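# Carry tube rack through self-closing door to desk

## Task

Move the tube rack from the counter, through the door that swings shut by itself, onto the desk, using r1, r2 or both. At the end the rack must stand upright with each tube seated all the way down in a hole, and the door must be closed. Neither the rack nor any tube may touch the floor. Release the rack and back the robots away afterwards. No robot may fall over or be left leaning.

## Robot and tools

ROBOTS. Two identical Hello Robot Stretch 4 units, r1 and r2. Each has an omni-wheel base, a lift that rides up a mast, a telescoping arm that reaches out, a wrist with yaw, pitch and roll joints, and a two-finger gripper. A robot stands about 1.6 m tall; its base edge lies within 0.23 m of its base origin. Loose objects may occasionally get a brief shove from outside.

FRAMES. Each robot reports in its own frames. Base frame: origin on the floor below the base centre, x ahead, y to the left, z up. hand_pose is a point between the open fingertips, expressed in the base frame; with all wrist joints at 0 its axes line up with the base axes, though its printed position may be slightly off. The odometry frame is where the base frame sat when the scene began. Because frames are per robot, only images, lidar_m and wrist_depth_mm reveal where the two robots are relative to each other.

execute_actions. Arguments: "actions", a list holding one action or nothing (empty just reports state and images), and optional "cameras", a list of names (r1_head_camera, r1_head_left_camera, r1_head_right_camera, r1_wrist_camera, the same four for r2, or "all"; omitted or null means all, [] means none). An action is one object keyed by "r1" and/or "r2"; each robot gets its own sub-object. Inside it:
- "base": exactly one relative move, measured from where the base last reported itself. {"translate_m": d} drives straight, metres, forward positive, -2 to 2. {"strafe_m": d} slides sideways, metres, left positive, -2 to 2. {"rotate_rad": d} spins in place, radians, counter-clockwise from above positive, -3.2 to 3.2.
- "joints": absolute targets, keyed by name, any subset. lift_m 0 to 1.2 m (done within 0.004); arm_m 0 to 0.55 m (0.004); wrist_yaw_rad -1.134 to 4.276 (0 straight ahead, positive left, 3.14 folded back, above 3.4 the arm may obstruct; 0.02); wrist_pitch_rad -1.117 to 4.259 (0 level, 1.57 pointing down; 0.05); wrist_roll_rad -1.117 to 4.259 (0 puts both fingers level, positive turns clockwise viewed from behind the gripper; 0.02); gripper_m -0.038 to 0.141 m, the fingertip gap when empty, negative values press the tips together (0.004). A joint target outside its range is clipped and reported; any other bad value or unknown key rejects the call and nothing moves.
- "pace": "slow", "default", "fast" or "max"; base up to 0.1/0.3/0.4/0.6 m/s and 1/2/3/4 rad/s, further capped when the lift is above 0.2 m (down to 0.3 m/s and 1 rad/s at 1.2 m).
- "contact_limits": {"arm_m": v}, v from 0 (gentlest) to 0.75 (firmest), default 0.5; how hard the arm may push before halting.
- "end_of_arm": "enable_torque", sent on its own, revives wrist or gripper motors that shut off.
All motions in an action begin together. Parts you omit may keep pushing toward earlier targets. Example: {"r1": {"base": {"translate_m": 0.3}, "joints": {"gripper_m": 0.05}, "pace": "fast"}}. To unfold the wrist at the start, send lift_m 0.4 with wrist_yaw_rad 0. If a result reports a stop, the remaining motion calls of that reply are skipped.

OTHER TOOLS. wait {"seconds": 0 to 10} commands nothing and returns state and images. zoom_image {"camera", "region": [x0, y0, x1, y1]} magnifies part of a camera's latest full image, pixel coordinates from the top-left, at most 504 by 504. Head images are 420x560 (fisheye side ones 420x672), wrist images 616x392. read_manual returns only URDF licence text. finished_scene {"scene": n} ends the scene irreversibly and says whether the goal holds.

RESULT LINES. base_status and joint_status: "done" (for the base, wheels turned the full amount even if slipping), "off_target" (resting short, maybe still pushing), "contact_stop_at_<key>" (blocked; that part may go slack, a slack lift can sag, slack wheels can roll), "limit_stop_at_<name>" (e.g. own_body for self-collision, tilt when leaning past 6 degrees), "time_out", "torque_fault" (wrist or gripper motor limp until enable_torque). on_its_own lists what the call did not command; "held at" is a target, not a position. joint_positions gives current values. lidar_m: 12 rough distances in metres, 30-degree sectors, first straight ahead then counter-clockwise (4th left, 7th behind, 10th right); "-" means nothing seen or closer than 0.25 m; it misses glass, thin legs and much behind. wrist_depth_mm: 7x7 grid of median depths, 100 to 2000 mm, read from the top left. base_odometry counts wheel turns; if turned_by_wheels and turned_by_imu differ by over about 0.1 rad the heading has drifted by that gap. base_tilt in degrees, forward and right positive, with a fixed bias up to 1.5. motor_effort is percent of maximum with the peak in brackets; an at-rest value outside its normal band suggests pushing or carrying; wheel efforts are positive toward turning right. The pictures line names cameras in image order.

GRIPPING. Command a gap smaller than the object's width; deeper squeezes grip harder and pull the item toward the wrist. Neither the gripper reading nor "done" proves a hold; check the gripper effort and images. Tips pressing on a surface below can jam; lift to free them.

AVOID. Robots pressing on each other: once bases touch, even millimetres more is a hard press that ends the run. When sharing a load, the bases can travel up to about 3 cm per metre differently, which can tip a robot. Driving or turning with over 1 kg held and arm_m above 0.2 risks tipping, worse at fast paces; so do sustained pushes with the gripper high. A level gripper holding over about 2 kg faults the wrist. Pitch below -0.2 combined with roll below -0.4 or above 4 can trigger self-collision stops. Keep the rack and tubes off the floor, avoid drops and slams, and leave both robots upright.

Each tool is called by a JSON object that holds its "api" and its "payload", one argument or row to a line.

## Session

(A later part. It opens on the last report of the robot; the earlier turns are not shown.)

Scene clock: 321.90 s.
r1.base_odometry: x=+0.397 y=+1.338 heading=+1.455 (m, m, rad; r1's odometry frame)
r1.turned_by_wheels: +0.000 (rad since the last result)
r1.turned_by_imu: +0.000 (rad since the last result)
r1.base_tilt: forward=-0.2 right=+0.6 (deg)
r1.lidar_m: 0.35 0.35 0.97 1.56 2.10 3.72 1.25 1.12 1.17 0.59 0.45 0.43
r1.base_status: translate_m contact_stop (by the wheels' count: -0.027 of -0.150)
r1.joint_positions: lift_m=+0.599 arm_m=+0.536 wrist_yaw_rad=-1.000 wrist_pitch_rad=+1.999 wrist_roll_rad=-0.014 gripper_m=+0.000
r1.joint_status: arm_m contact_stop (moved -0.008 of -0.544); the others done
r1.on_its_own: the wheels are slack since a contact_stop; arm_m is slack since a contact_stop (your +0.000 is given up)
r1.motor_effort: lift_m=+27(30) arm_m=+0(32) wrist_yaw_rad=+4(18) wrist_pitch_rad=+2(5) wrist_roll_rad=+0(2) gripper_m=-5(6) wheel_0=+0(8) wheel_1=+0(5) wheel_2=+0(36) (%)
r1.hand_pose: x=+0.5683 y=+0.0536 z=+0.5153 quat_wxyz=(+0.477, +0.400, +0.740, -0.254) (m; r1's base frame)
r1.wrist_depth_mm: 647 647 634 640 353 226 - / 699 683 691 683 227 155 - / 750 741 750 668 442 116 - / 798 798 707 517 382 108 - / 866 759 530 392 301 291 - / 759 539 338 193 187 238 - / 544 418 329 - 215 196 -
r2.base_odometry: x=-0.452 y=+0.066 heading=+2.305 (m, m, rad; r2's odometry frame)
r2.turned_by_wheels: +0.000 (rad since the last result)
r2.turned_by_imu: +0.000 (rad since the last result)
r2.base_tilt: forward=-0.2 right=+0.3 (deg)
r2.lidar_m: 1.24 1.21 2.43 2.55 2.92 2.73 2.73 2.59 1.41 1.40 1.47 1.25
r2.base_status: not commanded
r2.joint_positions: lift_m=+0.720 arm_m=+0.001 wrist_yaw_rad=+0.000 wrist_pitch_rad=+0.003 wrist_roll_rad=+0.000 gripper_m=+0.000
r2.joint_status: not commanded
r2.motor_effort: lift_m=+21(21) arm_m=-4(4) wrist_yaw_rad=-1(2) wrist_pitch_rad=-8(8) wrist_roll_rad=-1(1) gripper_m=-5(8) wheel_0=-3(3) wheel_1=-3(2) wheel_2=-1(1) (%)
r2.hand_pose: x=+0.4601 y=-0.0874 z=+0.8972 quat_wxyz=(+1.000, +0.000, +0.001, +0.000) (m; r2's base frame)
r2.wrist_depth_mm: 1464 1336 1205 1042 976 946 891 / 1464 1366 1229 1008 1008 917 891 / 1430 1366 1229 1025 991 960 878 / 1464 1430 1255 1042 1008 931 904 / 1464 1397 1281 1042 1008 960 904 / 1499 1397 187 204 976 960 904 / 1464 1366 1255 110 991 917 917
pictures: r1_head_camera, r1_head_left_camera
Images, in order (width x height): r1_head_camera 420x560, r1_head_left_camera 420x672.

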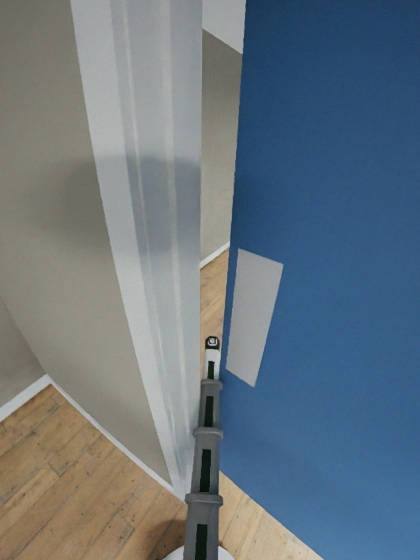

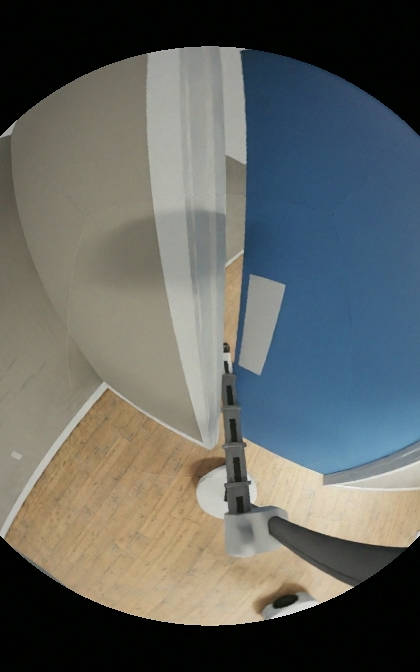

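{"api": "execute_actions", "payload": {
  "actions": [
    {"r1":{"base":{"translate_m":0.03},"joints":{"arm_m":0.545,"wrist_yaw_rad":1.5,"wrist_pitch_rad":1.57},"pace":"slow"}}
  ],
  "cameras": ["r1_head_camera"]
}}

Scene clock: 327.37 s.
r1.base_odometry: x=+0.400 y=+1.367 heading=+1.455 (m, m, rad; r1's odometry frame)
r1.turned_by_wheels: +0.000 (rad since the last result)
r1.turned_by_imu: -0.002 (rad since the last result)
r1.base_tilt: forward=-0.2 right=+0.6 (deg)
r1.lidar_m: 0.35 0.32 0.91 1.51 2.08 3.74 1.26 1.17 1.07 0.54 0.42 0.42
r1.base_status: done
r1.joint_positions: lift_m=+0.600 arm_m=+0.543 wrist_yaw_rad=+1.499 wrist_pitch_rad=+1.570 wrist_roll_rad=-0.013 gripper_m=+0.000
r1.joint_status: all done
r1.motor_effort: lift_m=+27(27) arm_m=+13(13) wrist_yaw_rad=+5(55) wrist_pitch_rad=-4(40) wrist_roll_rad=-1(5) gripper_m=-7(15) wheel_0=+7(7) wheel_1=+8(11) wheel_2=-14(15) (%)
r1.hand_pose: x=+0.8008 y=-0.0061 z=+0.4893 quat_wxyz=(+0.514, -0.485, +0.514, +0.485) (m; r1's base frame)
r1.wrist_depth_mm: 368 488 699 707 691 676 676 / 399 535 707 707 707 691 691 / 436 609 723 707 699 699 683 / 455 691 715 715 707 699 691 / 750 732 715 707 715 707 707 / 338 484 723 194 187 715 699 / 334 530 732 - 715 691 707
r2.base_odometry: x=-0.452 y=+0.066 heading=+2.305 (m, m, rad; r2's odometry frame)
r2.turned_by_wheels: +0.000 (rad since the last result)
r2.turned_by_imu: +0.002 (rad since the last result)
r2.base_tilt: forward=-0.2 right=+0.4 (deg)
r2.lidar_m: 1.24 1.25 2.44 2.53 2.91 2.74 2.74 2.58 1.40 1.39 1.49 1.24
r2.base_status: not commanded
r2.joint_positions: lift_m=+0.720 arm_m=+0.001 wrist_yaw_rad=+0.000 wrist_pitch_rad=+0.003 wrist_roll_rad=+0.000 gripper_m=+0.000
r2.joint_status: not commanded
r2.motor_effort: lift_m=+21(21) arm_m=-4(4) wrist_yaw_rad=+1(2) wrist_pitch_rad=-7(8) wrist_roll_rad=-1(1) gripper_m=-7(5) wheel_0=-3(3) wheel_1=-3(3) wheel_2=-1(1) (%)
r2.hand_pose: x=+0.4601 y=-0.0874 z=+0.8972 quat_wxyz=(+1.000, +0.000, +0.001, +0.000) (m; r2's base frame)
r2.wrist_depth_mm: 1464 1366 1229 1025 991 946 891 / 1464 1336 1229 1025 991 946 904 / 1464 1397 1229 1042 991 946 891 / 1499 1336 1255 1042 991 960 917 / 1537 1397 1229 1042 1008 931 878 / 1499 1397 187 204 991 960 917 / 1499 1366 1281 110 991 946 904
pictures: r1_head_camera
Images, in order (width x height): r1_head_camera 420x560.

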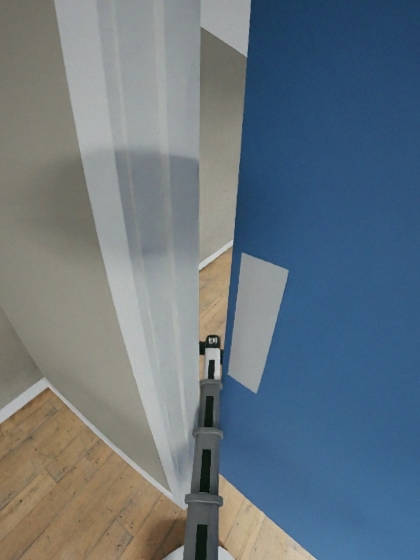

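Now rotate right slowly to pry.

{"api": "execute_actions", "payload": {
  "actions": [
    {"r1":{"base":{"rotate_rad":-0.2},"pace":"slow"}}
  ],
  "cameras": ["r1_head_camera"]
}}

Scene clock: 330.53 s.
r1.base_odometry: x=+0.390 y=+1.363 heading=+1.415 (m, m, rad; r1's odometry frame)
r1.turned_by_wheels: -0.040 (rad since the last result)
r1.turned_by_imu: -0.023 (rad since the last result)
r1.base_tilt: forward=-0.1 right=+0.6 (deg)
r1.lidar_m: 0.31 0.30 0.83 1.53 2.02 3.73 1.27 1.24 1.19 0.56 0.43 0.43
r1.base_status: rotate_rad contact_stop (by the wheels' count: -0.040 of -0.200)
r1.joint_positions: lift_m=+0.600 arm_m=+0.544 wrist_yaw_rad=+1.500 wrist_pitch_rad=+1.570 wrist_roll_rad=-0.013 gripper_m=+0.000
r1.joint_status: not commanded
r1.on_its_own: the wheels are slack since a contact_stop
r1.motor_effort: lift_m=+25(27) arm_m=+7(13) wrist_yaw_rad=+3(6) wrist_pitch_rad=-2(3) wrist_roll_rad=+0(1) gripper_m=-8(5) wheel_0=+0(35) wheel_1=+0(21) wheel_2=+0(19) (%)
r1.hand_pose: x=+0.8019 y=-0.0060 z=+0.4894 quat_wxyz=(+0.514, -0.485, +0.514, +0.486) (m; r1's base frame)
r1.wrist_depth_mm: 377 496 707 699 676 676 668 / 402 549 715 707 691 691 676 / 436 615 715 699 691 683 691 / 459 691 723 707 707 699 691 / 750 732 723 715 715 707 691 / 334 473 699 195 187 707 707 / 330 512 759 - 715 699 699
r2.base_odometry: x=-0.452 y=+0.066 heading=+2.305 (m, m, rad; r2's odometry frame)
r2.turned_by_wheels: +0.000 (rad since the last result)
r2.turned_by_imu: +0.001 (rad since the last result)
r2.base_tilt: forward=-0.1 right=+0.3 (deg)
r2.lidar_m: 1.25 1.23 2.45 2.54 2.92 2.72 2.72 2.57 1.39 1.38 1.46 1.25
r2.base_status: not commanded
r2.joint_positions: lift_m=+0.720 arm_m=+0.001 wrist_yaw_rad=+0.000 wrist_pitch_rad=+0.003 wrist_roll_rad=+0.000 gripper_m=+0.000
r2.joint_status: not commanded
r2.motor_effort: lift_m=+21(21) arm_m=-4(4) wrist_yaw_rad=+1(0) wrist_pitch_rad=-7(7) wrist_roll_rad=-1(1) gripper_m=-5(9) wheel_0=-3(3) wheel_1=-2(3) wheel_2=-1(1) (%)
r2.hand_pose: x=+0.4601 y=-0.0874 z=+0.8972 quat_wxyz=(+1.000, +0.000, +0.001, +0.000) (m; r2's base frame)
r2.wrist_depth_mm: 1537 1366 1229 1008 991 946 904 / 1464 1366 1205 1042 976 931 891 / 1430 1397 1229 1042 991 960 904 / 1499 1336 1255 1042 1008 946 904 / 1499 1397 1255 1042 991 946 904 / 1537 1397 187 204 976 931 917 / 1537 1397 1255 110 1008 946 917
pictures: r1_head_camera
Images, in order (width x height): r1_head_camera 420x560.

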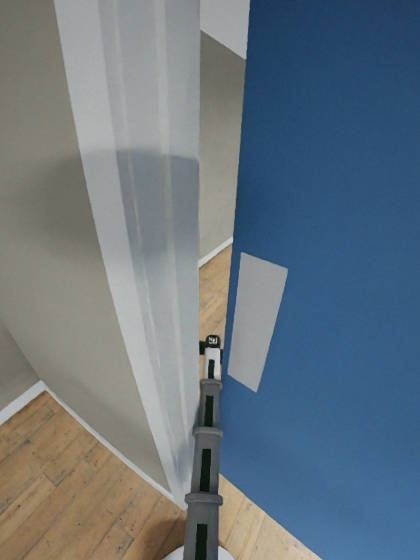

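{"api": "execute_actions", "payload": {
  "actions": [],
  "cameras": ["r1_head_camera","r2_head_camera"]
}}

Scene clock: 334.97 s.
r1.base_odometry: x=+0.390 y=+1.363 heading=+1.415 (m, m, rad; r1's odometry frame)
r1.turned_by_wheels: +0.000 (rad since the last result)
r1.turned_by_imu: -0.001 (rad since the last result)
r1.base_tilt: forward=-0.2 right=+0.6 (deg)
r1.lidar_m: 0.33 0.31 0.82 1.52 2.04 3.73 1.27 1.23 1.18 0.56 0.43 0.41
r1.base_status: rotate_rad contact_stop (by the wheels' count: -0.040 of -0.200)
r1.joint_positions: lift_m=+0.600 arm_m=+0.544 wrist_yaw_rad=+1.500 wrist_pitch_rad=+1.570 wrist_roll_rad=-0.013 gripper_m=+0.000
r1.joint_status: not commanded
r1.on_its_own: the wheels are slack since a contact_stop
r1.motor_effort: lift_m=+25(27) arm_m=+7(13) wrist_yaw_rad=+3(6) wrist_pitch_rad=-2(3) wrist_roll_rad=+0(1) gripper_m=-7(5) wheel_0=+0(35) wheel_1=+0(21) wheel_2=+0(19) (%)
r1.hand_pose: x=+0.8019 y=-0.0060 z=+0.4894 quat_wxyz=(+0.514, -0.485, +0.514, +0.486) (m; r1's base frame)
r1.wrist_depth_mm: 377 496 707 691 699 676 676 / 404 549 699 699 691 683 691 / 439 615 715 707 699 699 683 / 462 691 715 715 699 699 699 / 741 723 741 715 707 707 683 / 330 477 699 194 187 707 699 / 330 508 732 - 723 707 707
r2.base_odometry: x=-0.452 y=+0.066 heading=+2.305 (m, m, rad; r2's odometry frame)
r2.turned_by_wheels: +0.000 (rad since the last result)
r2.turned_by_imu: +0.001 (rad since the last result)
r2.base_tilt: forward=-0.3 right=+0.2 (deg)
r2.lidar_m: 1.22 1.25 2.43 2.54 2.91 2.73 2.72 2.58 1.40 1.39 1.48 1.24
r2.base_status: not commanded
r2.joint_positions: lift_m=+0.720 arm_m=+0.001 wrist_yaw_rad=+0.000 wrist_pitch_rad=+0.003 wrist_roll_rad=+0.000 gripper_m=+0.000
r2.joint_status: not commanded
r2.motor_effort: lift_m=+21(21) arm_m=-4(4) wrist_yaw_rad=-1(0) wrist_pitch_rad=-7(7) wrist_roll_rad=-1(1) gripper_m=-8(9) wheel_0=-3(3) wheel_1=-3(3) wheel_2=-1(1) (%)
r2.hand_pose: x=+0.4601 y=-0.0874 z=+0.8972 quat_wxyz=(+1.000, +0.000, +0.001, +0.000) (m; r2's base frame)
r2.wrist_depth_mm: 1499 1430 1229 1025 976 931 878 / 1499 1366 1229 1025 991 946 891 / 1464 1366 1255 1042 976 960 904 / 1464 1366 1281 1042 1008 960 904 / 1499 1366 1281 1042 991 946 904 / 1499 1397 187 204 991 960 904 / 1499 1336 1255 110 1008 946 891
pictures: r1_head_camera, r2_head_camera
Images, in order (width x height): r1_head_camera 420x560, r2_head_camera 420x560.

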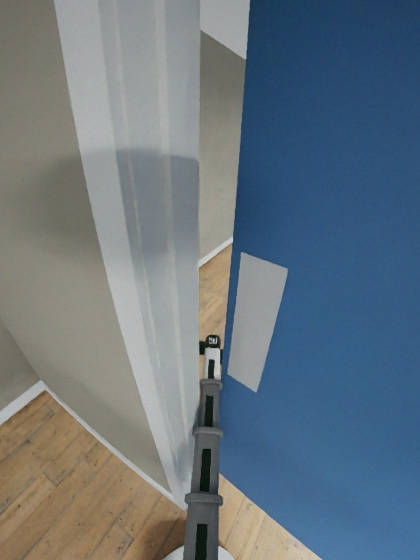

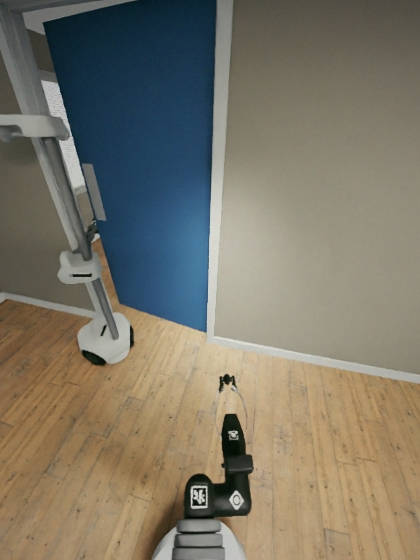

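{"api": "execute_actions", "payload": {
  "actions": [
    {"r1":{"joints":{"arm_m":0.3},"pace":"slow","contact_limits":{"arm_m":0.6}}}
  ],
  "cameras": ["r1_head_camera"]
}}

Scene clock: 340.47 s.
r1.base_odometry: x=+0.430 y=+1.441 heading=+1.492 (m, m, rad; r1's odometry frame)
r1.turned_by_wheels: +0.078 (rad since the last result)
r1.turned_by_imu: +0.068 (rad since the last result)
r1.base_tilt: forward=-0.2 right=+0.7 (deg)
r1.lidar_m: 0.28 0.25 0.72 1.51 2.15 3.83 1.31 1.20 0.78 0.43 0.33 0.32
r1.base_status: not commanded
r1.joint_positions: lift_m=+0.600 arm_m=+0.302 wrist_yaw_rad=+1.500 wrist_pitch_rad=+1.570 wrist_roll_rad=-0.013 gripper_m=+0.000
r1.joint_status: all done
r1.on_its_own: the wheels are slack since a contact_stop
r1.motor_effort: lift_m=+24(25) arm_m=-10(22) wrist_yaw_rad=+3(4) wrist_pitch_rad=-3(3) wrist_roll_rad=-1(1) gripper_m=-5(6) wheel_0=+0(0) wheel_1=+0(0) wheel_2=+0(0) (%)
r1.contact_limits: arm_m 0.6
r1.hand_pose: x=+0.5598 y=-0.0060 z=+0.4895 quat_wxyz=(+0.514, -0.485, +0.514, +0.486) (m; r1's base frame)
r1.wrist_depth_mm: 195 257 392 691 683 676 676 / 213 286 462 707 691 691 676 / 229 315 564 707 691 699 676 / 239 342 723 715 715 699 683 / 525 691 732 691 707 715 699 / 535 741 256 194 187 715 699 / 750 188 741 - 707 715 707
r2.base_odometry: x=-0.452 y=+0.066 heading=+2.305 (m, m, rad; r2's odometry frame)
r2.turned_by_wheels: +0.000 (rad since the last result)
r2.turned_by_imu: +0.002 (rad since the last result)
r2.base_tilt: forward=-0.3 right=+0.2 (deg)
r2.lidar_m: 1.25 1.31 2.45 2.54 2.89 2.72 2.72 2.59 1.40 1.39 1.48 1.25
r2.base_status: not commanded
r2.joint_positions: lift_m=+0.720 arm_m=+0.001 wrist_yaw_rad=+0.000 wrist_pitch_rad=+0.003 wrist_roll_rad=+0.000 gripper_m=+0.000
r2.joint_status: not commanded
r2.motor_effort: lift_m=+21(21) arm_m=-4(4) wrist_yaw_rad=+0(2) wrist_pitch_rad=-7(7) wrist_roll_rad=-1(1) gripper_m=-5(5) wheel_0=-3(3) wheel_1=-2(3) wheel_2=-1(1) (%)
r2.hand_pose: x=+0.4601 y=-0.0874 z=+0.8972 quat_wxyz=(+1.000, +0.000, +0.001, +0.000) (m; r2's base frame)
r2.wrist_depth_mm: 1430 1336 1229 1042 991 931 891 / 1430 1397 1255 1042 991 946 904 / 1430 1366 1229 1042 976 946 891 / 1499 1397 1229 1025 1008 946 891 / 1464 1397 1281 1042 991 946 904 / 1464 1397 187 204 960 960 917 / 1499 1366 1255 110 1008 946 904
pictures: r1_head_camera
Images, in order (width x height): r1_head_camera 420x560.

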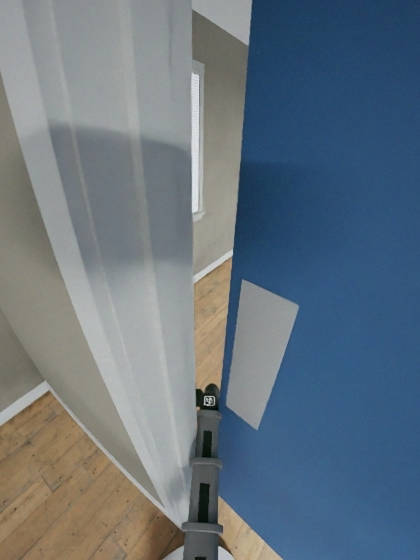

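{"api": "execute_actions", "payload": {
  "actions": [
    {"r2":{"base":{"rotate_rad":-0.24},"joints":{"lift_m":0.6,"wrist_pitch_rad":2.0,"wrist_yaw_rad":-0.7}}}
  ],
  "cameras": []
}}

{"api": "execute_actions", "payload": {
  "actions": [
    {"r2":{"base":{"strafe_m":0.72}}}
  ],
  "cameras": []
}}

{"api": "execute_actions", "payload": {
  "actions": [
    {"r2":{"base":{"translate_m":0.4}}}
  ],
  "cameras": ["r2_head_camera","r2_head_left_camera"]
}}

Scene clock: 355.83 s.
r1.base_odometry: x=+0.430 y=+1.441 heading=+1.492 (m, m, rad; r1's odometry frame)
r1.turned_by_wheels: +0.000 (rad since the last result)
r1.turned_by_imu: -0.002 (rad since the last result)
r1.base_tilt: forward=-0.1 right=+0.7 (deg)
r1.lidar_m: 0.27 0.25 0.72 1.52 2.17 3.80 1.31 1.34 0.80 0.43 0.33 0.32
r1.base_status: not commanded
r1.joint_positions: lift_m=+0.600 arm_m=+0.302 wrist_yaw_rad=+1.500 wrist_pitch_rad=+1.570 wrist_roll_rad=-0.013 gripper_m=+0.000
r1.joint_status: not commanded
r1.on_its_own: the wheels are slack since a contact_stop
r1.motor_effort: lift_m=+24(24) arm_m=-10(10) wrist_yaw_rad=+4(5) wrist_pitch_rad=-2(2) wrist_roll_rad=-1(0) gripper_m=-6(8) wheel_0=+0(0) wheel_1=+0(0) wheel_2=+0(0) (%)
r1.hand_pose: x=+0.5598 y=-0.0060 z=+0.4895 quat_wxyz=(+0.514, -0.485, +0.514, +0.486) (m; r1's base frame)
r1.wrist_depth_mm: 195 258 394 691 683 683 668 / 212 286 459 707 707 699 683 / 229 315 564 699 707 676 691 / 237 342 715 723 715 691 691 / 525 691 732 683 707 699 691 / 530 741 257 193 187 699 707 / 759 187 723 - 715 715 699
r2.base_odometry: x=-0.452 y=+0.066 heading=+2.065 (m, m, rad; r2's odometry frame)
r2.turned_by_wheels: -0.240 (rad since the last result)
r2.turned_by_imu: -0.244 (rad since the last result)
r2.base_tilt: forward=-0.2 right=+0.3 (deg)
r2.lidar_m: 1.25 1.30 1.31 2.53 2.64 2.85 2.75 2.87 1.45 1.39 1.45 1.32
r2.base_status: done
r2.joint_positions: lift_m=+0.600 arm_m=+0.001 wrist_yaw_rad=-0.700 wrist_pitch_rad=+1.999 wrist_roll_rad=+0.000 gripper_m=+0.000
r2.joint_status: all done
r2.motor_effort: lift_m=+13(19) arm_m=-4(4) wrist_yaw_rad=-1(10) wrist_pitch_rad=+4(6) wrist_roll_rad=-1(1) gripper_m=-8(6) wheel_0=+1(6) wheel_1=+2(9) wheel_2=+0(10) (%)
r2.hand_pose: x=+0.0237 y=+0.0102 z=+0.5161 quat_wxyz=(+0.508, +0.288, +0.790, -0.185) (m; r2's base frame)
r2.wrist_depth_mm: 627 634 455 439 452 647 647 / 676 676 469 466 477 683 691 / 715 715 504 500 488 715 732 / 759 768 530 535 539 347 788 / 820 831 831 564 842 271 831 / 878 878 187 203 878 917 207 / 960 931 976 110 976 960 205
pictures: none
No camera images: the call's "cameras" was empty. Leave "cameras" out to get every camera's image.

Scene clock: 359.57 s.
r1.base_odometry: x=+0.430 y=+1.441 heading=+1.492 (m, m, rad; r1's odometry frame)
r1.turned_by_wheels: +0.000 (rad since the last result)
r1.turned_by_imu: -0.002 (rad since the last result)
r1.base_tilt: forward=-0.1 right=+0.6 (deg)
r1.lidar_m: 0.28 0.26 0.71 1.55 2.15 0.94 0.94 2.62 0.79 0.44 0.33 0.31
r1.base_status: not commanded
r1.joint_positions: lift_m=+0.600 arm_m=+0.302 wrist_yaw_rad=+1.500 wrist_pitch_rad=+1.570 wrist_roll_rad=-0.013 gripper_m=+0.000
r1.joint_status: not commanded
r1.on_its_own: the wheels are slack since a contact_stop
r1.motor_effort: lift_m=+24(24) arm_m=-10(10) wrist_yaw_rad=+4(5) wrist_pitch_rad=-2(1) wrist_roll_rad=-1(0) gripper_m=-8(5) wheel_0=+0(0) wheel_1=+0(0) wheel_2=+0(0) (%)
r1.hand_pose: x=+0.5598 y=-0.0060 z=+0.4895 quat_wxyz=(+0.514, -0.485, +0.514, +0.486) (m; r1's base frame)
r1.wrist_depth_mm: 196 256 392 691 691 676 676 / 211 286 455 699 699 691 683 / 229 315 554 715 699 691 676 / 238 342 715 715 715 691 691 / 525 691 741 676 707 699 699 / 530 732 257 193 188 715 699 / 759 187 732 - 732 715 707
r2.base_odometry: x=-1.085 y=-0.275 heading=+2.065 (m, m, rad; r2's odometry frame)
r2.turned_by_wheels: +0.000 (rad since the last result)
r2.turned_by_imu: +0.002 (rad since the last result)
r2.base_tilt: forward=-0.3 right=+0.4 (deg)
r2.lidar_m: 0.96 0.93 1.80 1.80 1.90 2.61 2.76 2.86 2.18 2.11 1.79 1.32
r2.base_status: done
r2.joint_positions: lift_m=+0.600 arm_m=+0.001 wrist_yaw_rad=-0.700 wrist_pitch_rad=+1.999 wrist_roll_rad=+0.000 gripper_m=+0.000
r2.joint_status: not commanded
r2.motor_effort: lift_m=+14(14) arm_m=-4(4) wrist_yaw_rad=-1(4) wrist_pitch_rad=+3(4) wrist_roll_rad=-1(1) gripper_m=-7(6) wheel_0=+0(9) wheel_1=+2(13) wheel_2=+0(2) (%)
r2.hand_pose: x=+0.0236 y=+0.0103 z=+0.5161 quat_wxyz=(+0.508, +0.288, +0.790, -0.185) (m; r2's base frame)
r2.wrist_depth_mm: 634 634 452 442 452 647 647 / 668 668 473 469 469 676 683 / 715 715 496 504 488 715 723 / 759 778 535 535 539 349 788 / 820 820 831 569 842 272 831 / 878 904 187 204 878 904 209 / 960 931 946 110 960 976 206
pictures: none
No camera images: the call's "cameras" was empty. Leave "cameras" out to get every camera's image.

Scene clock: 362.37 s.
r1.base_odometry: x=+0.430 y=+1.441 heading=+1.492 (m, m, rad; r1's odometry frame)
r1.turned_by_wheels: +0.000 (rad since the last result)
r1.turned_by_imu: -0.001 (rad since the last result)
r1.base_tilt: forward=-0.2 right=+0.7 (deg)
r1.lidar_m: 0.27 0.25 0.71 1.53 2.14 0.61 0.55 2.59 0.80 0.43 0.32 0.32
r1.base_status: not commanded
r1.joint_positions: lift_m=+0.600 arm_m=+0.302 wrist_yaw_rad=+1.500 wrist_pitch_rad=+1.570 wrist_roll_rad=-0.013 gripper_m=+0.000
r1.joint_status: not commanded
r1.on_its_own: the wheels are slack since a contact_stop
r1.motor_effort: lift_m=+24(24) arm_m=-10(10) wrist_yaw_rad=+3(5) wrist_pitch_rad=-2(1) wrist_roll_rad=+0(1) gripper_m=-7(7) wheel_0=+0(0) wheel_1=+0(0) wheel_2=+0(0) (%)
r1.hand_pose: x=+0.5598 y=-0.0060 z=+0.4895 quat_wxyz=(+0.514, -0.485, +0.514, +0.486) (m; r1's base frame)
r1.wrist_depth_mm: 195 257 394 691 676 683 683 / 212 287 462 707 699 683 668 / 229 317 554 707 715 691 691 / 237 345 723 715 707 691 699 / 525 691 732 691 707 707 691 / 530 750 258 195 187 707 707 / 768 187 741 - 715 723 715
r2.base_odometry: x=-1.275 y=+0.077 heading=+2.066 (m, m, rad; r2's odometry frame)
r2.turned_by_wheels: +0.000 (rad since the last result)
r2.turned_by_imu: +0.000 (rad since the last result)
r2.base_tilt: forward=-0.3 right=+0.3 (deg)
r2.lidar_m: 0.61 0.56 1.21 1.82 1.89 2.59 3.16 3.28 2.20 2.11 1.24 0.96
r2.base_status: done
r2.joint_positions: lift_m=+0.600 arm_m=+0.001 wrist_yaw_rad=-0.700 wrist_pitch_rad=+1.999 wrist_roll_rad=+0.000 gripper_m=+0.000
r2.joint_status: not commanded
r2.motor_effort: lift_m=+14(14) arm_m=-3(4) wrist_yaw_rad=-4(0) wrist_pitch_rad=+3(2) wrist_roll_rad=-1(1) gripper_m=-7(7) wheel_0=+3(11) wheel_1=+2(8) wheel_2=+0(10) (%)
r2.hand_pose: x=+0.0236 y=+0.0103 z=+0.5161 quat_wxyz=(+0.508, +0.288, +0.790, -0.185) (m; r2's base frame)
r2.wrist_depth_mm: 634 634 452 442 445 647 634 / 668 683 469 473 477 676 676 / 723 723 500 500 492 715 732 / 768 778 535 535 539 347 788 / 831 831 820 569 831 271 820 / 891 891 187 204 891 917 208 / 960 946 960 110 960 976 205
pictures: r2_head_camera, r2_head_left_camera
Images, in order (width x height): r2_head_camera 420x560, r2_head_left_camera 420x672.

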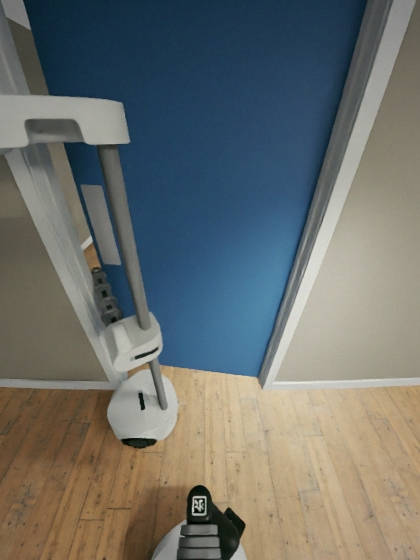

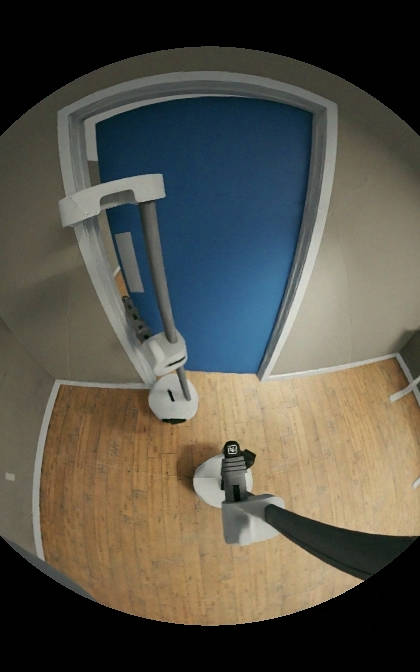

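{"api": "execute_actions", "payload": {
  "actions": [
    {"r2":{"base":{"translate_m":0.28},"pace":"slow"}}
  ],
  "cameras": []
}}

{"api": "execute_actions", "payload": {
  "actions": [
    {"r2":{"joints":{"arm_m":0.55},"pace":"slow","contact_limits":{"arm_m":0.6}}}
  ],
  "cameras": ["r2_head_camera","r1_head_camera"]
}}

Scene clock: 369.67 s.
r1.base_odometry: x=+0.430 y=+1.441 heading=+1.492 (m, m, rad; r1's odometry frame)
r1.turned_by_wheels: +0.000 (rad since the last result)
r1.turned_by_imu: -0.003 (rad since the last result)
r1.base_tilt: forward=-0.2 right=+0.6 (deg)
r1.lidar_m: 0.28 0.25 0.72 1.53 2.14 3.82 0.34 0.38 0.79 0.42 0.33 0.33
r1.base_status: not commanded
r1.joint_positions: lift_m=+0.600 arm_m=+0.302 wrist_yaw_rad=+1.500 wrist_pitch_rad=+1.570 wrist_roll_rad=-0.013 gripper_m=+0.000
r1.joint_status: not commanded
r1.on_its_own: the wheels are slack since a contact_stop
r1.motor_effort: lift_m=+24(24) arm_m=-10(10) wrist_yaw_rad=+4(5) wrist_pitch_rad=-3(1) wrist_roll_rad=-1(1) gripper_m=-6(5) wheel_0=+0(0) wheel_1=+0(0) wheel_2=+0(0) (%)
r1.hand_pose: x=+0.5598 y=-0.0060 z=+0.4895 quat_wxyz=(+0.514, -0.485, +0.514, +0.486) (m; r1's base frame)
r1.wrist_depth_mm: 195 256 392 699 699 691 676 / 213 285 455 707 699 691 683 / 229 314 564 699 707 691 683 / 237 342 723 715 723 691 691 / 525 683 723 683 707 699 691 / 535 732 256 194 187 699 699 / 759 188 732 - 715 707 699
r2.base_odometry: x=-1.408 y=+0.323 heading=+2.066 (m, m, rad; r2's odometry frame)
r2.turned_by_wheels: +0.000 (rad since the last result)
r2.turned_by_imu: +0.002 (rad since the last result)
r2.base_tilt: forward=-0.2 right=+0.5 (deg)
r2.lidar_m: 0.70 0.33 0.33 1.82 1.90 2.59 3.49 3.57 2.21 2.11 0.81 0.70
r2.base_status: done
r2.joint_positions: lift_m=+0.600 arm_m=+0.001 wrist_yaw_rad=-0.700 wrist_pitch_rad=+1.999 wrist_roll_rad=+0.000 gripper_m=+0.000
r2.joint_status: not commanded
r2.motor_effort: lift_m=+14(14) arm_m=-4(4) wrist_yaw_rad=-1(2) wrist_pitch_rad=+2(1) wrist_roll_rad=-1(1) gripper_m=-9(8) wheel_0=+3(6) wheel_1=+4(7) wheel_2=-3(6) (%)
r2.hand_pose: x=+0.0236 y=+0.0103 z=+0.5161 quat_wxyz=(+0.508, +0.288, +0.790, -0.185) (m; r2's base frame)
r2.wrist_depth_mm: 484 627 452 445 449 654 647 / 480 654 469 469 477 676 691 / 525 732 500 500 492 723 723 / 759 778 530 535 535 349 788 / 831 831 831 569 842 272 831 / 878 891 187 204 866 904 208 / 960 946 946 110 976 976 205
pictures: none
No camera images: the call's "cameras" was empty. Leave "cameras" out to get every camera's image.

Scene clock: 376.47 s.
r1.base_odometry: x=+0.430 y=+1.441 heading=+1.492 (m, m, rad; r1's odometry frame)
r1.turned_by_wheels: +0.000 (rad since the last result)
r1.turned_by_imu: -0.003 (rad since the last result)
r1.base_tilt: forward=-0.1 right=+0.6 (deg)
r1.lidar_m: 0.27 0.26 0.71 1.52 2.12 3.82 0.34 0.31 0.28 0.28 0.34 0.32
r1.base_status: not commanded
r1.joint_positions: lift_m=+0.600 arm_m=+0.302 wrist_yaw_rad=+1.500 wrist_pitch_rad=+1.570 wrist_roll_rad=-0.013 gripper_m=+0.000
r1.joint_status: not commanded
r1.on_its_own: the wheels are slack since a contact_stop
r1.motor_effort: lift_m=+24(24) arm_m=-9(10) wrist_yaw_rad=+5(5) wrist_pitch_rad=-1(0) wrist_roll_rad=+0(0) gripper_m=-6(6) wheel_0=+0(0) wheel_1=+0(0) wheel_2=+0(0) (%)
r1.hand_pose: x=+0.5598 y=-0.0060 z=+0.4895 quat_wxyz=(+0.514, -0.485, +0.514, +0.486) (m; r1's base frame)
r1.wrist_depth_mm: 196 257 389 699 691 668 668 / 213 286 459 699 699 691 683 / 230 314 564 699 699 699 691 / 238 343 723 715 699 707 691 / 525 707 715 683 707 707 699 / 535 741 258 194 187 691 683 / 778 187 741 - 715 707 707
r2.base_odometry: x=-1.408 y=+0.323 heading=+2.066 (m, m, rad; r2's odometry frame)
r2.turned_by_wheels: +0.000 (rad since the last result)
r2.turned_by_imu: +0.046 (rad since the last result)
r2.base_tilt: forward=-0.3 right=+0.4 (deg)
r2.lidar_m: 0.70 0.33 0.33 1.81 1.91 2.70 3.44 3.59 2.19 2.06 0.78 0.71
r2.base_status: not commanded
r2.joint_positions: lift_m=+0.600 arm_m=+0.546 wrist_yaw_rad=-0.700 wrist_pitch_rad=+1.999 wrist_roll_rad=+0.000 gripper_m=+0.000
r2.joint_status: arm_m off_target (ended at +0.546, target +0.550)
joint sent to its limit — the command would take r2.arm_m past its upper limit, so that joint was sent only as far as its limit.
r2.motor_effort: lift_m=+14(15) arm_m=+15(19) wrist_yaw_rad=+1(1) wrist_pitch_rad=+2(4) wrist_roll_rad=-1(1) gripper_m=-7(8) wheel_0=+9(17) wheel_1=+7(10) wheel_2=-15(20) (%)
r2.contact_limits: arm_m 0.6
r2.hand_pose: x=+0.5686 y=+0.0104 z=+0.5161 quat_wxyz=(+0.508, +0.289, +0.790, -0.186) (m; r2's base frame)
r2.wrist_depth_mm: 173 289 640 634 647 640 640 / 290 668 676 683 683 676 691 / 699 715 715 723 715 723 723 / 750 634 603 759 778 778 788 / 699 569 569 591 809 683 809 / 668 615 186 204 647 634 640 / 976 654 661 110 707 676 676
pictures: r1_head_camera, r2_head_camera
Images, in order (width x height): r1_head_camera 420x560, r2_head_camera 420x560.

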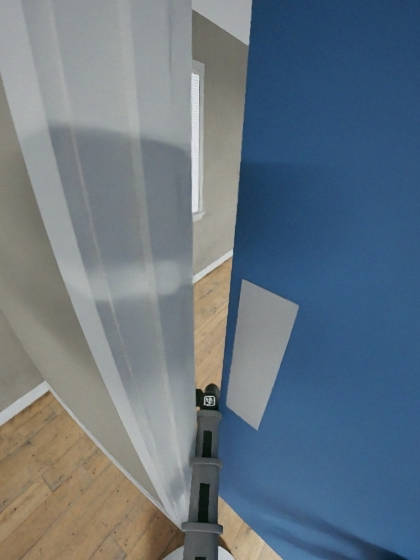

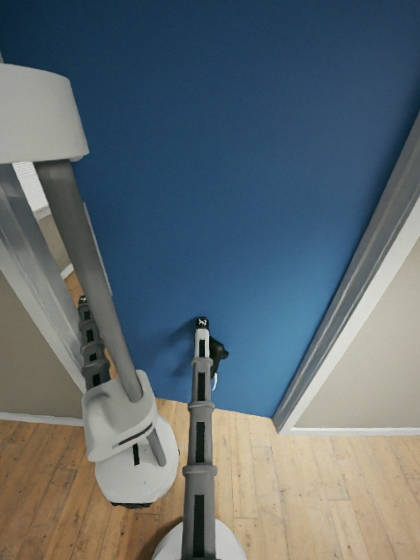

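{"api": "execute_actions", "payload": {
  "actions": [
    {"r2":{"base":{"translate_m":0.06},"pace":"slow"}}
  ],
  "cameras": ["r2_head_camera","r1_head_camera"]
}}

Scene clock: 379.53 s.
r1.base_odometry: x=+0.430 y=+1.442 heading=+1.493 (m, m, rad; r1's odometry frame)
r1.turned_by_wheels: +0.000 (rad since the last result)
r1.turned_by_imu: -0.001 (rad since the last result)
r1.base_tilt: forward=-0.2 right=+0.7 (deg)
r1.lidar_m: 0.29 0.25 0.73 1.54 2.13 0.36 0.29 0.25 0.81 0.25 0.25 0.31
r1.base_status: not commanded
r1.joint_positions: lift_m=+0.600 arm_m=+0.301 wrist_yaw_rad=+1.500 wrist_pitch_rad=+1.570 wrist_roll_rad=-0.013 gripper_m=+0.000
r1.joint_status: not commanded
r1.on_its_own: the wheels are slack since a contact_stop
r1.motor_effort: lift_m=+24(24) arm_m=-8(9) wrist_yaw_rad=+3(4) wrist_pitch_rad=+0(1) wrist_roll_rad=+0(0) gripper_m=-5(6) wheel_0=+0(0) wheel_1=+0(0) wheel_2=+0(0) (%)
r1.hand_pose: x=+0.5594 y=-0.0060 z=+0.4895 quat_wxyz=(+0.514, -0.485, +0.514, +0.486) (m; r1's base frame)
r1.wrist_depth_mm: 196 259 392 691 691 691 668 / 214 286 459 707 683 683 668 / 231 317 564 707 691 699 676 / 239 343 723 723 699 699 683 / 530 691 732 676 715 707 699 / 535 741 256 194 187 707 707 / 759 187 741 - 723 707 699
r2.base_odometry: x=-1.436 y=+0.375 heading=+2.066 (m, m, rad; r2's odometry frame)
r2.turned_by_wheels: +0.000 (rad since the last result)
r2.turned_by_imu: +0.141 (rad since the last result)
r2.base_tilt: forward=-0.3 right=+0.2 (deg)
r2.lidar_m: 0.29 0.28 0.32 1.76 1.98 3.13 3.44 3.64 2.20 1.35 0.73 0.67
r2.base_status: done
r2.joint_positions: lift_m=+0.600 arm_m=+0.546 wrist_yaw_rad=-0.709 wrist_pitch_rad=+2.005 wrist_roll_rad=+0.002 gripper_m=+0.000
r2.joint_status: not commanded
r2.on_its_own: wrist_yaw_rad is at rest, and its effort (+24) is outside its rest range (-13 to +13)
r2.motor_effort: lift_m=+14(14) arm_m=+12(15) wrist_yaw_rad=+24(22) wrist_pitch_rad=-15(16) wrist_roll_rad=-7(7) gripper_m=-8(7) wheel_0=+12(16) wheel_1=+8(15) wheel_2=-13(20) (%)
r2.hand_pose: x=+0.5681 y=+0.0127 z=+0.5168 quat_wxyz=(+0.504, +0.293, +0.790, -0.188) (m; r2's base frame)
r2.wrist_depth_mm: 194 351 647 634 640 647 647 / 525 676 676 668 691 683 683 / 699 715 564 683 732 723 750 / 603 683 530 549 768 768 778 / 564 591 569 559 768 683 778 / 891 854 187 204 439 647 640 / 960 931 668 110 699 668 683
pictures: r1_head_camera, r2_head_camera
Images, in order (width x height): r1_head_camera 420x560, r2_head_camera 420x560.

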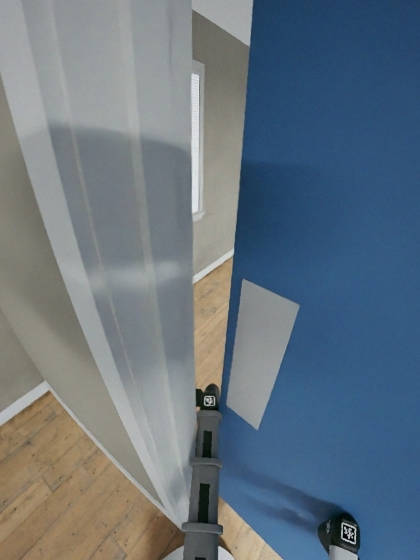

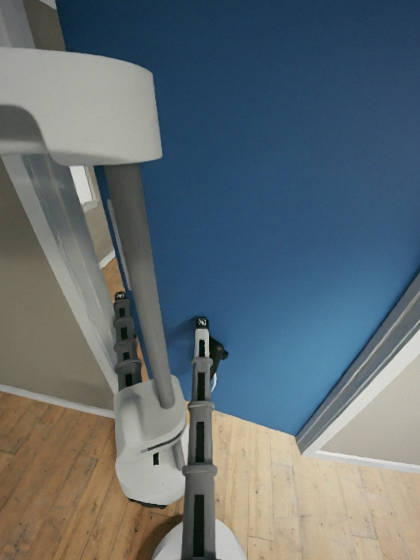

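{"api": "execute_actions", "payload": {
  "actions": [
    {"r2":{"base":{"translate_m":-0.35},"pace":"slow"}}
  ],
  "cameras": ["r2_head_camera","r2_head_left_camera"]
}}

Scene clock: 385.07 s.
r1.base_odometry: x=+0.430 y=+1.442 heading=+1.493 (m, m, rad; r1's odometry frame)
r1.turned_by_wheels: +0.000 (rad since the last result)
r1.turned_by_imu: -0.002 (rad since the last result)
r1.base_tilt: forward=-0.2 right=+0.7 (deg)
r1.lidar_m: 0.27 0.26 0.70 1.55 2.14 0.67 0.34 0.27 0.78 0.44 0.33 0.32
r1.base_status: not commanded
r1.joint_positions: lift_m=+0.600 arm_m=+0.301 wrist_yaw_rad=+1.500 wrist_pitch_rad=+1.570 wrist_roll_rad=-0.013 gripper_m=+0.000
r1.joint_status: not commanded
r1.on_its_own: the wheels are slack since a contact_stop
r1.motor_effort: lift_m=+24(24) arm_m=-7(7) wrist_yaw_rad=+5(4) wrist_pitch_rad=-2(2) wrist_roll_rad=+1(0) gripper_m=-7(5) wheel_0=+0(0) wheel_1=+0(0) wheel_2=+0(0) (%)
r1.hand_pose: x=+0.5593 y=-0.0060 z=+0.4895 quat_wxyz=(+0.514, -0.485, +0.514, +0.486) (m; r1's base frame)
r1.wrist_depth_mm: 195 257 394 691 691 683 683 / 212 285 455 699 699 691 683 / 229 315 564 707 707 699 683 / 238 343 715 723 715 699 683 / 521 691 715 683 715 707 699 / 530 750 258 194 187 707 691 / 759 187 741 - 715 707 715
r2.base_odometry: x=-1.270 y=+0.067 heading=+2.066 (m, m, rad; r2's odometry frame)
r2.turned_by_wheels: +0.000 (rad since the last result)
r2.turned_by_imu: +0.003 (rad since the last result)
r2.base_tilt: forward=-0.1 right=+0.3 (deg)
r2.lidar_m: 0.61 0.59 1.59 1.83 2.04 3.10 3.08 3.47 2.12 2.12 1.10 0.98
r2.base_status: done
r2.joint_positions: lift_m=+0.600 arm_m=+0.548 wrist_yaw_rad=-0.701 wrist_pitch_rad=+1.999 wrist_roll_rad=+0.000 gripper_m=+0.000
r2.joint_status: not commanded
r2.motor_effort: lift_m=+15(14) arm_m=+4(11) wrist_yaw_rad=+1(25) wrist_pitch_rad=+1(15) wrist_roll_rad=-1(7) gripper_m=-5(6) wheel_0=-3(12) wheel_1=-4(7) wheel_2=+1(12) (%)
r2.hand_pose: x=+0.5705 y=+0.0105 z=+0.5161 quat_wxyz=(+0.508, +0.289, +0.790, -0.186) (m; r2's base frame)
r2.wrist_depth_mm: 439 439 627 627 647 647 654 / 289 368 521 676 676 676 676 / 230 492 544 723 723 723 741 / 521 530 768 768 768 788 788 / 820 820 820 831 820 683 809 / 904 878 187 204 647 634 640 / 976 931 931 110 707 668 676
pictures: r2_head_camera, r2_head_left_camera
Images, in order (width x height): r2_head_camera 420x560, r2_head_left_camera 420x672.

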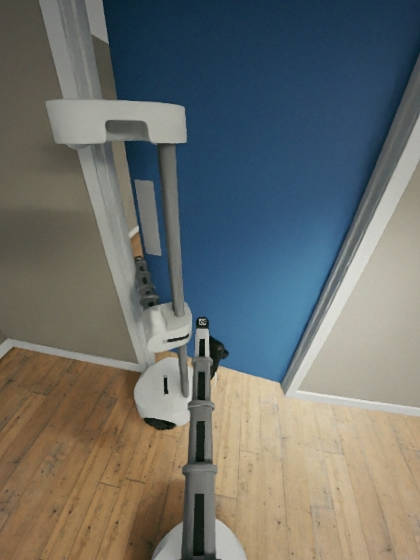

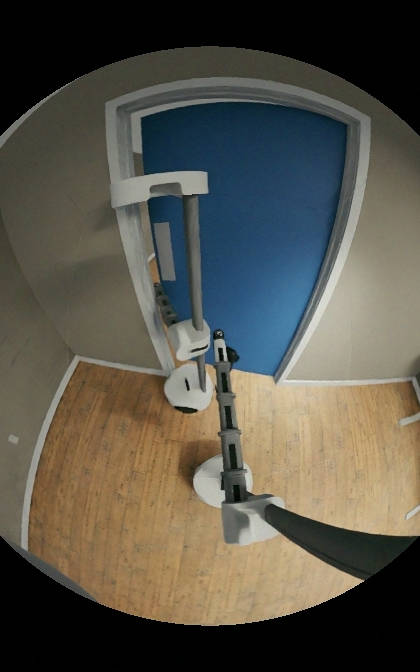

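{"api": "execute_actions", "payload": {
  "actions": [
    {"r2":{"joints":{"arm_m":0.0}}}
  ],
  "cameras": []
}}

{"api": "execute_actions", "payload": {
  "actions": [
    {"r2":{"base":{"rotate_rad":-0.35}}}
  ],
  "cameras": ["r2_head_camera","r2_head_left_camera"]
}}

Scene clock: 396.57 s.
r1.base_odometry: x=+0.430 y=+1.442 heading=+1.493 (m, m, rad; r1's odometry frame)
r1.turned_by_wheels: +0.000 (rad since the last result)
r1.turned_by_imu: -0.002 (rad since the last result)
r1.base_tilt: forward=-0.1 right=+0.6 (deg)
r1.lidar_m: 0.29 0.25 0.73 1.50 2.17 0.65 0.60 2.57 0.80 0.43 0.33 0.31
r1.base_status: not commanded
r1.joint_positions: lift_m=+0.600 arm_m=+0.301 wrist_yaw_rad=+1.500 wrist_pitch_rad=+1.570 wrist_roll_rad=-0.013 gripper_m=+0.000
r1.joint_status: not commanded
r1.on_its_own: the wheels are slack since a contact_stop
r1.motor_effort: lift_m=+24(24) arm_m=-7(6) wrist_yaw_rad=+4(4) wrist_pitch_rad=-2(1) wrist_roll_rad=+0(1) gripper_m=-7(7) wheel_0=+0(0) wheel_1=+0(0) wheel_2=+0(0) (%)
r1.hand_pose: x=+0.5593 y=-0.0060 z=+0.4895 quat_wxyz=(+0.514, -0.485, +0.514, +0.486) (m; r1's base frame)
r1.wrist_depth_mm: 195 258 389 683 676 676 676 / 212 286 459 707 699 691 668 / 229 317 559 699 699 699 691 / 239 342 707 715 707 691 691 / 525 691 723 683 715 707 691 / 530 732 257 194 187 707 699 / 750 187 732 - 715 715 707
r2.base_odometry: x=-1.270 y=+0.067 heading=+2.066 (m, m, rad; r2's odometry frame)
r2.turned_by_wheels: +0.000 (rad since the last result)
r2.turned_by_imu: +0.002 (rad since the last result)
r2.base_tilt: forward=-0.1 right=+0.3 (deg)
r2.lidar_m: 0.61 0.59 1.57 1.83 2.03 3.08 3.09 3.47 2.14 2.12 1.11 0.99
r2.base_status: not commanded
r2.joint_positions: lift_m=+0.600 arm_m=+0.001 wrist_yaw_rad=-0.700 wrist_pitch_rad=+1.999 wrist_roll_rad=+0.000 gripper_m=+0.000
r2.joint_status: all done
r2.motor_effort: lift_m=+14(14) arm_m=-4(4) wrist_yaw_rad=-2(1) wrist_pitch_rad=+3(3) wrist_roll_rad=-1(1) gripper_m=-5(6) wheel_0=-3(3) wheel_1=-4(4) wheel_2=+1(2) (%)
r2.hand_pose: x=+0.0236 y=+0.0104 z=+0.5161 quat_wxyz=(+0.508, +0.289, +0.790, -0.186) (m; r2's base frame)
r2.wrist_depth_mm: 640 634 452 445 449 647 647 / 668 676 469 469 469 668 683 / 715 715 500 500 492 715 732 / 759 759 530 539 539 353 788 / 831 809 820 569 831 271 831 / 878 878 187 204 866 904 208 / 960 931 946 110 960 960 206
pictures: none
No camera images: the call's "cameras" was empty. Leave "cameras" out to get every camera's image.

Scene clock: 397.70 s.
r1.base_odometry: x=+0.430 y=+1.442 heading=+1.493 (m, m, rad; r1's odometry frame)
r1.turned_by_wheels: +0.000 (rad since the last result)
r1.turned_by_imu: +0.000 (rad since the last result)
r1.base_tilt: forward=-0.2 right=+0.6 (deg)
r1.lidar_m: 0.27 0.25 0.74 1.53 2.15 0.65 0.61 2.61 0.80 0.44 0.33 0.33
r1.base_status: not commanded
r1.joint_positions: lift_m=+0.600 arm_m=+0.301 wrist_yaw_rad=+1.500 wrist_pitch_rad=+1.570 wrist_roll_rad=-0.013 gripper_m=+0.000
r1.joint_status: not commanded
r1.on_its_own: the wheels are slack since a contact_stop
r1.motor_effort: lift_m=+24(24) arm_m=-7(7) wrist_yaw_rad=+4(5) wrist_pitch_rad=-1(2) wrist_roll_rad=+0(1) gripper_m=-6(5) wheel_0=+0(0) wheel_1=+0(0) wheel_2=+0(0) (%)
r1.hand_pose: x=+0.5593 y=-0.0060 z=+0.4895 quat_wxyz=(+0.514, -0.485, +0.514, +0.486) (m; r1's base frame)
r1.wrist_depth_mm: 195 256 394 683 683 676 676 / 213 286 459 707 691 691 683 / 229 314 564 715 707 691 683 / 238 343 723 715 707 699 691 / 530 699 723 683 715 707 683 / 525 741 257 194 187 715 707 / 750 187 732 - 723 715 707
r2.base_odometry: x=-1.270 y=+0.067 heading=+1.716 (m, m, rad; r2's odometry frame)
r2.turned_by_wheels: -0.350 (rad since the last result)
r2.turned_by_imu: -0.358 (rad since the last result)
r2.base_tilt: forward=-0.2 right=+0.4 (deg)
r2.lidar_m: 1.01 0.59 0.63 1.83 1.84 2.24 3.10 3.14 3.28 2.11 1.58 1.00
r2.base_status: done
r2.joint_positions: lift_m=+0.600 arm_m=+0.001 wrist_yaw_rad=-0.700 wrist_pitch_rad=+1.999 wrist_roll_rad=+0.000 gripper_m=+0.000
r2.joint_status: not commanded
r2.motor_effort: lift_m=+14(14) arm_m=-4(4) wrist_yaw_rad=-1(1) wrist_pitch_rad=+2(2) wrist_roll_rad=-1(1) gripper_m=-6(7) wheel_0=+2(8) wheel_1=+3(8) wheel_2=+0(8) (%)
r2.hand_pose: x=+0.0236 y=+0.0104 z=+0.5161 quat_wxyz=(+0.508, +0.289, +0.790, -0.186) (m; r2's base frame)
r2.wrist_depth_mm: 634 640 449 442 452 647 647 / 668 668 473 469 473 676 683 / 707 723 504 504 496 723 732 / 750 759 535 530 539 355 768 / 820 831 820 569 831 272 831 / 891 891 186 204 866 904 208 / 960 946 960 110 960 960 206
pictures: r2_head_camera, r2_head_left_camera
Images, in order (width x height): r2_head_camera 420x560, r2_head_left_camera 420x672.

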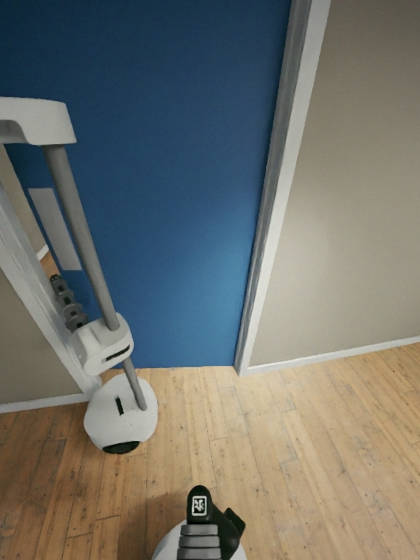

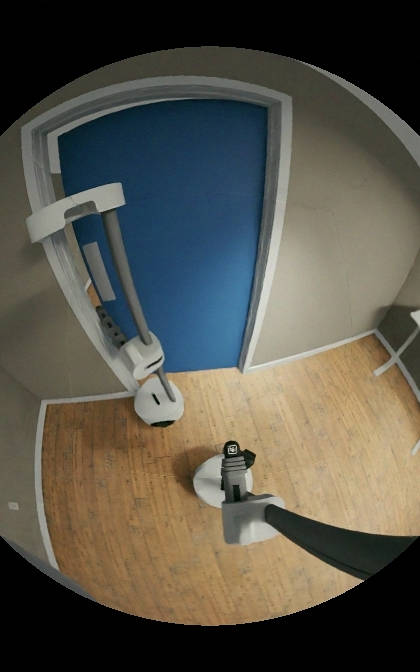

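{"api": "execute_actions", "payload": {
  "actions": [
    {"r2":{"base":{"strafe_m":0.12}}}
  ],
  "cameras": []
}}

{"api": "execute_actions", "payload": {
  "actions": [
    {"r2":{"base":{"translate_m":0.22},"pace":"slow"}}
  ],
  "cameras": ["r2_head_camera","r2_head_left_camera"]
}}

Scene clock: 400.57 s.
r1.base_odometry: x=+0.430 y=+1.442 heading=+1.493 (m, m, rad; r1's odometry frame)
r1.turned_by_wheels: +0.000 (rad since the last result)
r1.turned_by_imu: -0.001 (rad since the last result)
r1.base_tilt: forward=-0.2 right=+0.6 (deg)
r1.lidar_m: 0.27 0.25 0.72 1.54 2.15 0.54 0.55 2.61 0.80 0.42 0.33 0.32
r1.base_status: not commanded
r1.joint_positions: lift_m=+0.600 arm_m=+0.301 wrist_yaw_rad=+1.500 wrist_pitch_rad=+1.570 wrist_roll_rad=-0.013 gripper_m=+0.000
r1.joint_status: not commanded
r1.on_its_own: the wheels are slack since a contact_stop
r1.motor_effort: lift_m=+24(24) arm_m=-7(7) wrist_yaw_rad=+3(4) wrist_pitch_rad=-1(0) wrist_roll_rad=-1(1) gripper_m=-7(5) wheel_0=+0(0) wheel_1=+0(0) wheel_2=-1(0) (%)
r1.hand_pose: x=+0.5593 y=-0.0060 z=+0.4895 quat_wxyz=(+0.514, -0.485, +0.514, +0.486) (m; r1's base frame)
r1.wrist_depth_mm: 195 256 389 683 699 683 683 / 212 286 459 707 707 683 676 / 229 317 559 715 707 699 683 / 238 343 715 723 707 683 691 / 530 699 723 683 715 707 699 / 535 750 257 194 187 707 699 / 768 187 741 - 715 707 715
r2.base_odometry: x=-1.389 y=+0.049 heading=+1.716 (m, m, rad; r2's odometry frame)
r2.turned_by_wheels: +0.000 (rad since the last result)
r2.turned_by_imu: +0.001 (rad since the last result)
r2.base_tilt: forward=-0.2 right=+0.2 (deg)
r2.lidar_m: 0.66 0.53 1.08 1.70 1.70 2.11 3.15 3.15 3.43 2.23 1.55 1.01
r2.base_status: done
r2.joint_positions: lift_m=+0.600 arm_m=+0.001 wrist_yaw_rad=-0.700 wrist_pitch_rad=+1.999 wrist_roll_rad=+0.000 gripper_m=+0.000
r2.joint_status: not commanded
r2.motor_effort: lift_m=+14(14) arm_m=-4(4) wrist_yaw_rad=-2(4) wrist_pitch_rad=+2(2) wrist_roll_rad=-1(1) gripper_m=-6(7) wheel_0=-1(10) wheel_1=+1(11) wheel_2=+0(3) (%)
r2.hand_pose: x=+0.0236 y=+0.0104 z=+0.5161 quat_wxyz=(+0.508, +0.289, +0.790, -0.186) (m; r2's base frame)
r2.wrist_depth_mm: 627 627 449 445 449 640 640 / 676 668 473 473 469 683 683 / 715 723 496 496 488 715 732 / 759 759 535 535 535 355 768 / 809 831 831 564 842 272 831 / 878 904 187 203 891 904 208 / 960 931 960 110 960 960 205
pictures: none
No camera images: the call's "cameras" was empty. Leave "cameras" out to get every camera's image.

Scene clock: 404.03 s.
r1.base_odometry: x=+0.430 y=+1.442 heading=+1.493 (m, m, rad; r1's odometry frame)
r1.turned_by_wheels: +0.000 (rad since the last result)
r1.turned_by_imu: -0.001 (rad since the last result)
r1.base_tilt: forward=-0.1 right=+0.6 (deg)
r1.lidar_m: 0.26 0.25 0.72 1.54 2.15 0.38 0.36 0.45 0.80 0.39 0.34 0.33
r1.base_status: not commanded
r1.joint_positions: lift_m=+0.600 arm_m=+0.301 wrist_yaw_rad=+1.500 wrist_pitch_rad=+1.570 wrist_roll_rad=-0.013 gripper_m=+0.000
r1.joint_status: not commanded
r1.on_its_own: the wheels are slack since a contact_stop
r1.motor_effort: lift_m=+24(24) arm_m=-7(7) wrist_yaw_rad=+4(5) wrist_pitch_rad=-2(2) wrist_roll_rad=+0(1) gripper_m=-8(7) wheel_0=+0(0) wheel_1=+0(0) wheel_2=+0(0) (%)
r1.hand_pose: x=+0.5593 y=-0.0060 z=+0.4895 quat_wxyz=(+0.514, -0.485, +0.514, +0.486) (m; r1's base frame)
r1.wrist_depth_mm: 195 258 392 691 683 683 668 / 213 287 462 707 691 691 668 / 229 315 559 707 699 691 691 / 240 342 715 715 699 707 691 / 525 699 741 683 715 699 691 / 530 741 257 193 187 707 699 / 750 187 732 - 723 715 707
r2.base_odometry: x=-1.421 y=+0.267 heading=+1.716 (m, m, rad; r2's odometry frame)
r2.turned_by_wheels: +0.000 (rad since the last result)
r2.turned_by_imu: +0.001 (rad since the last result)
r2.base_tilt: forward=-0.2 right=+0.2 (deg)
r2.lidar_m: 0.79 0.34 0.37 1.59 1.76 2.15 3.35 3.37 2.45 2.21 1.17 0.81
r2.base_status: done
r2.joint_positions: lift_m=+0.600 arm_m=+0.001 wrist_yaw_rad=-0.700 wrist_pitch_rad=+1.999 wrist_roll_rad=+0.000 gripper_m=+0.000
r2.joint_status: not commanded
r2.motor_effort: lift_m=+14(14) arm_m=-4(4) wrist_yaw_rad=+0(1) wrist_pitch_rad=+2(1) wrist_roll_rad=-2(1) gripper_m=-6(7) wheel_0=+3(6) wheel_1=+4(6) wheel_2=-3(7) (%)
r2.hand_pose: x=+0.0236 y=+0.0104 z=+0.5161 quat_wxyz=(+0.508, +0.289, +0.790, -0.186) (m; r2's base frame)
r2.wrist_depth_mm: 508 640 449 442 449 647 640 / 508 668 469 469 469 683 691 / 603 723 504 500 492 723 732 / 778 778 535 539 539 355 778 / 809 820 831 569 831 271 831 / 891 891 187 203 866 917 208 / 960 931 931 110 976 976 205
pictures: r2_head_camera, r2_head_left_camera
Images, in order (width x height): r2_head_camera 420x560, r2_head_left_camera 420x672.

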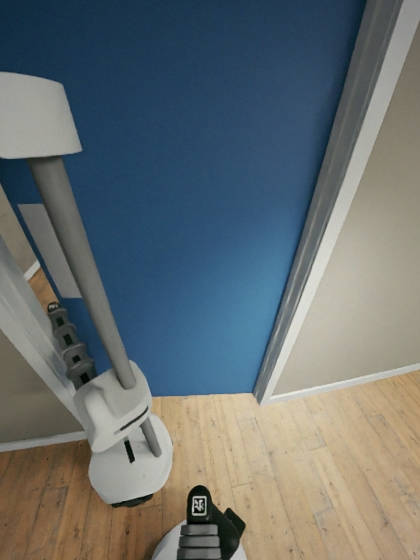

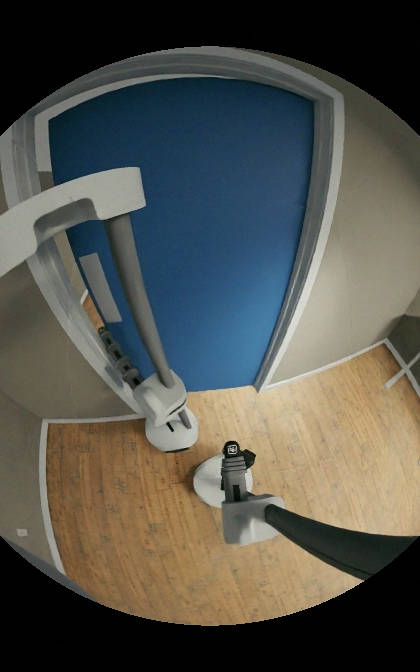

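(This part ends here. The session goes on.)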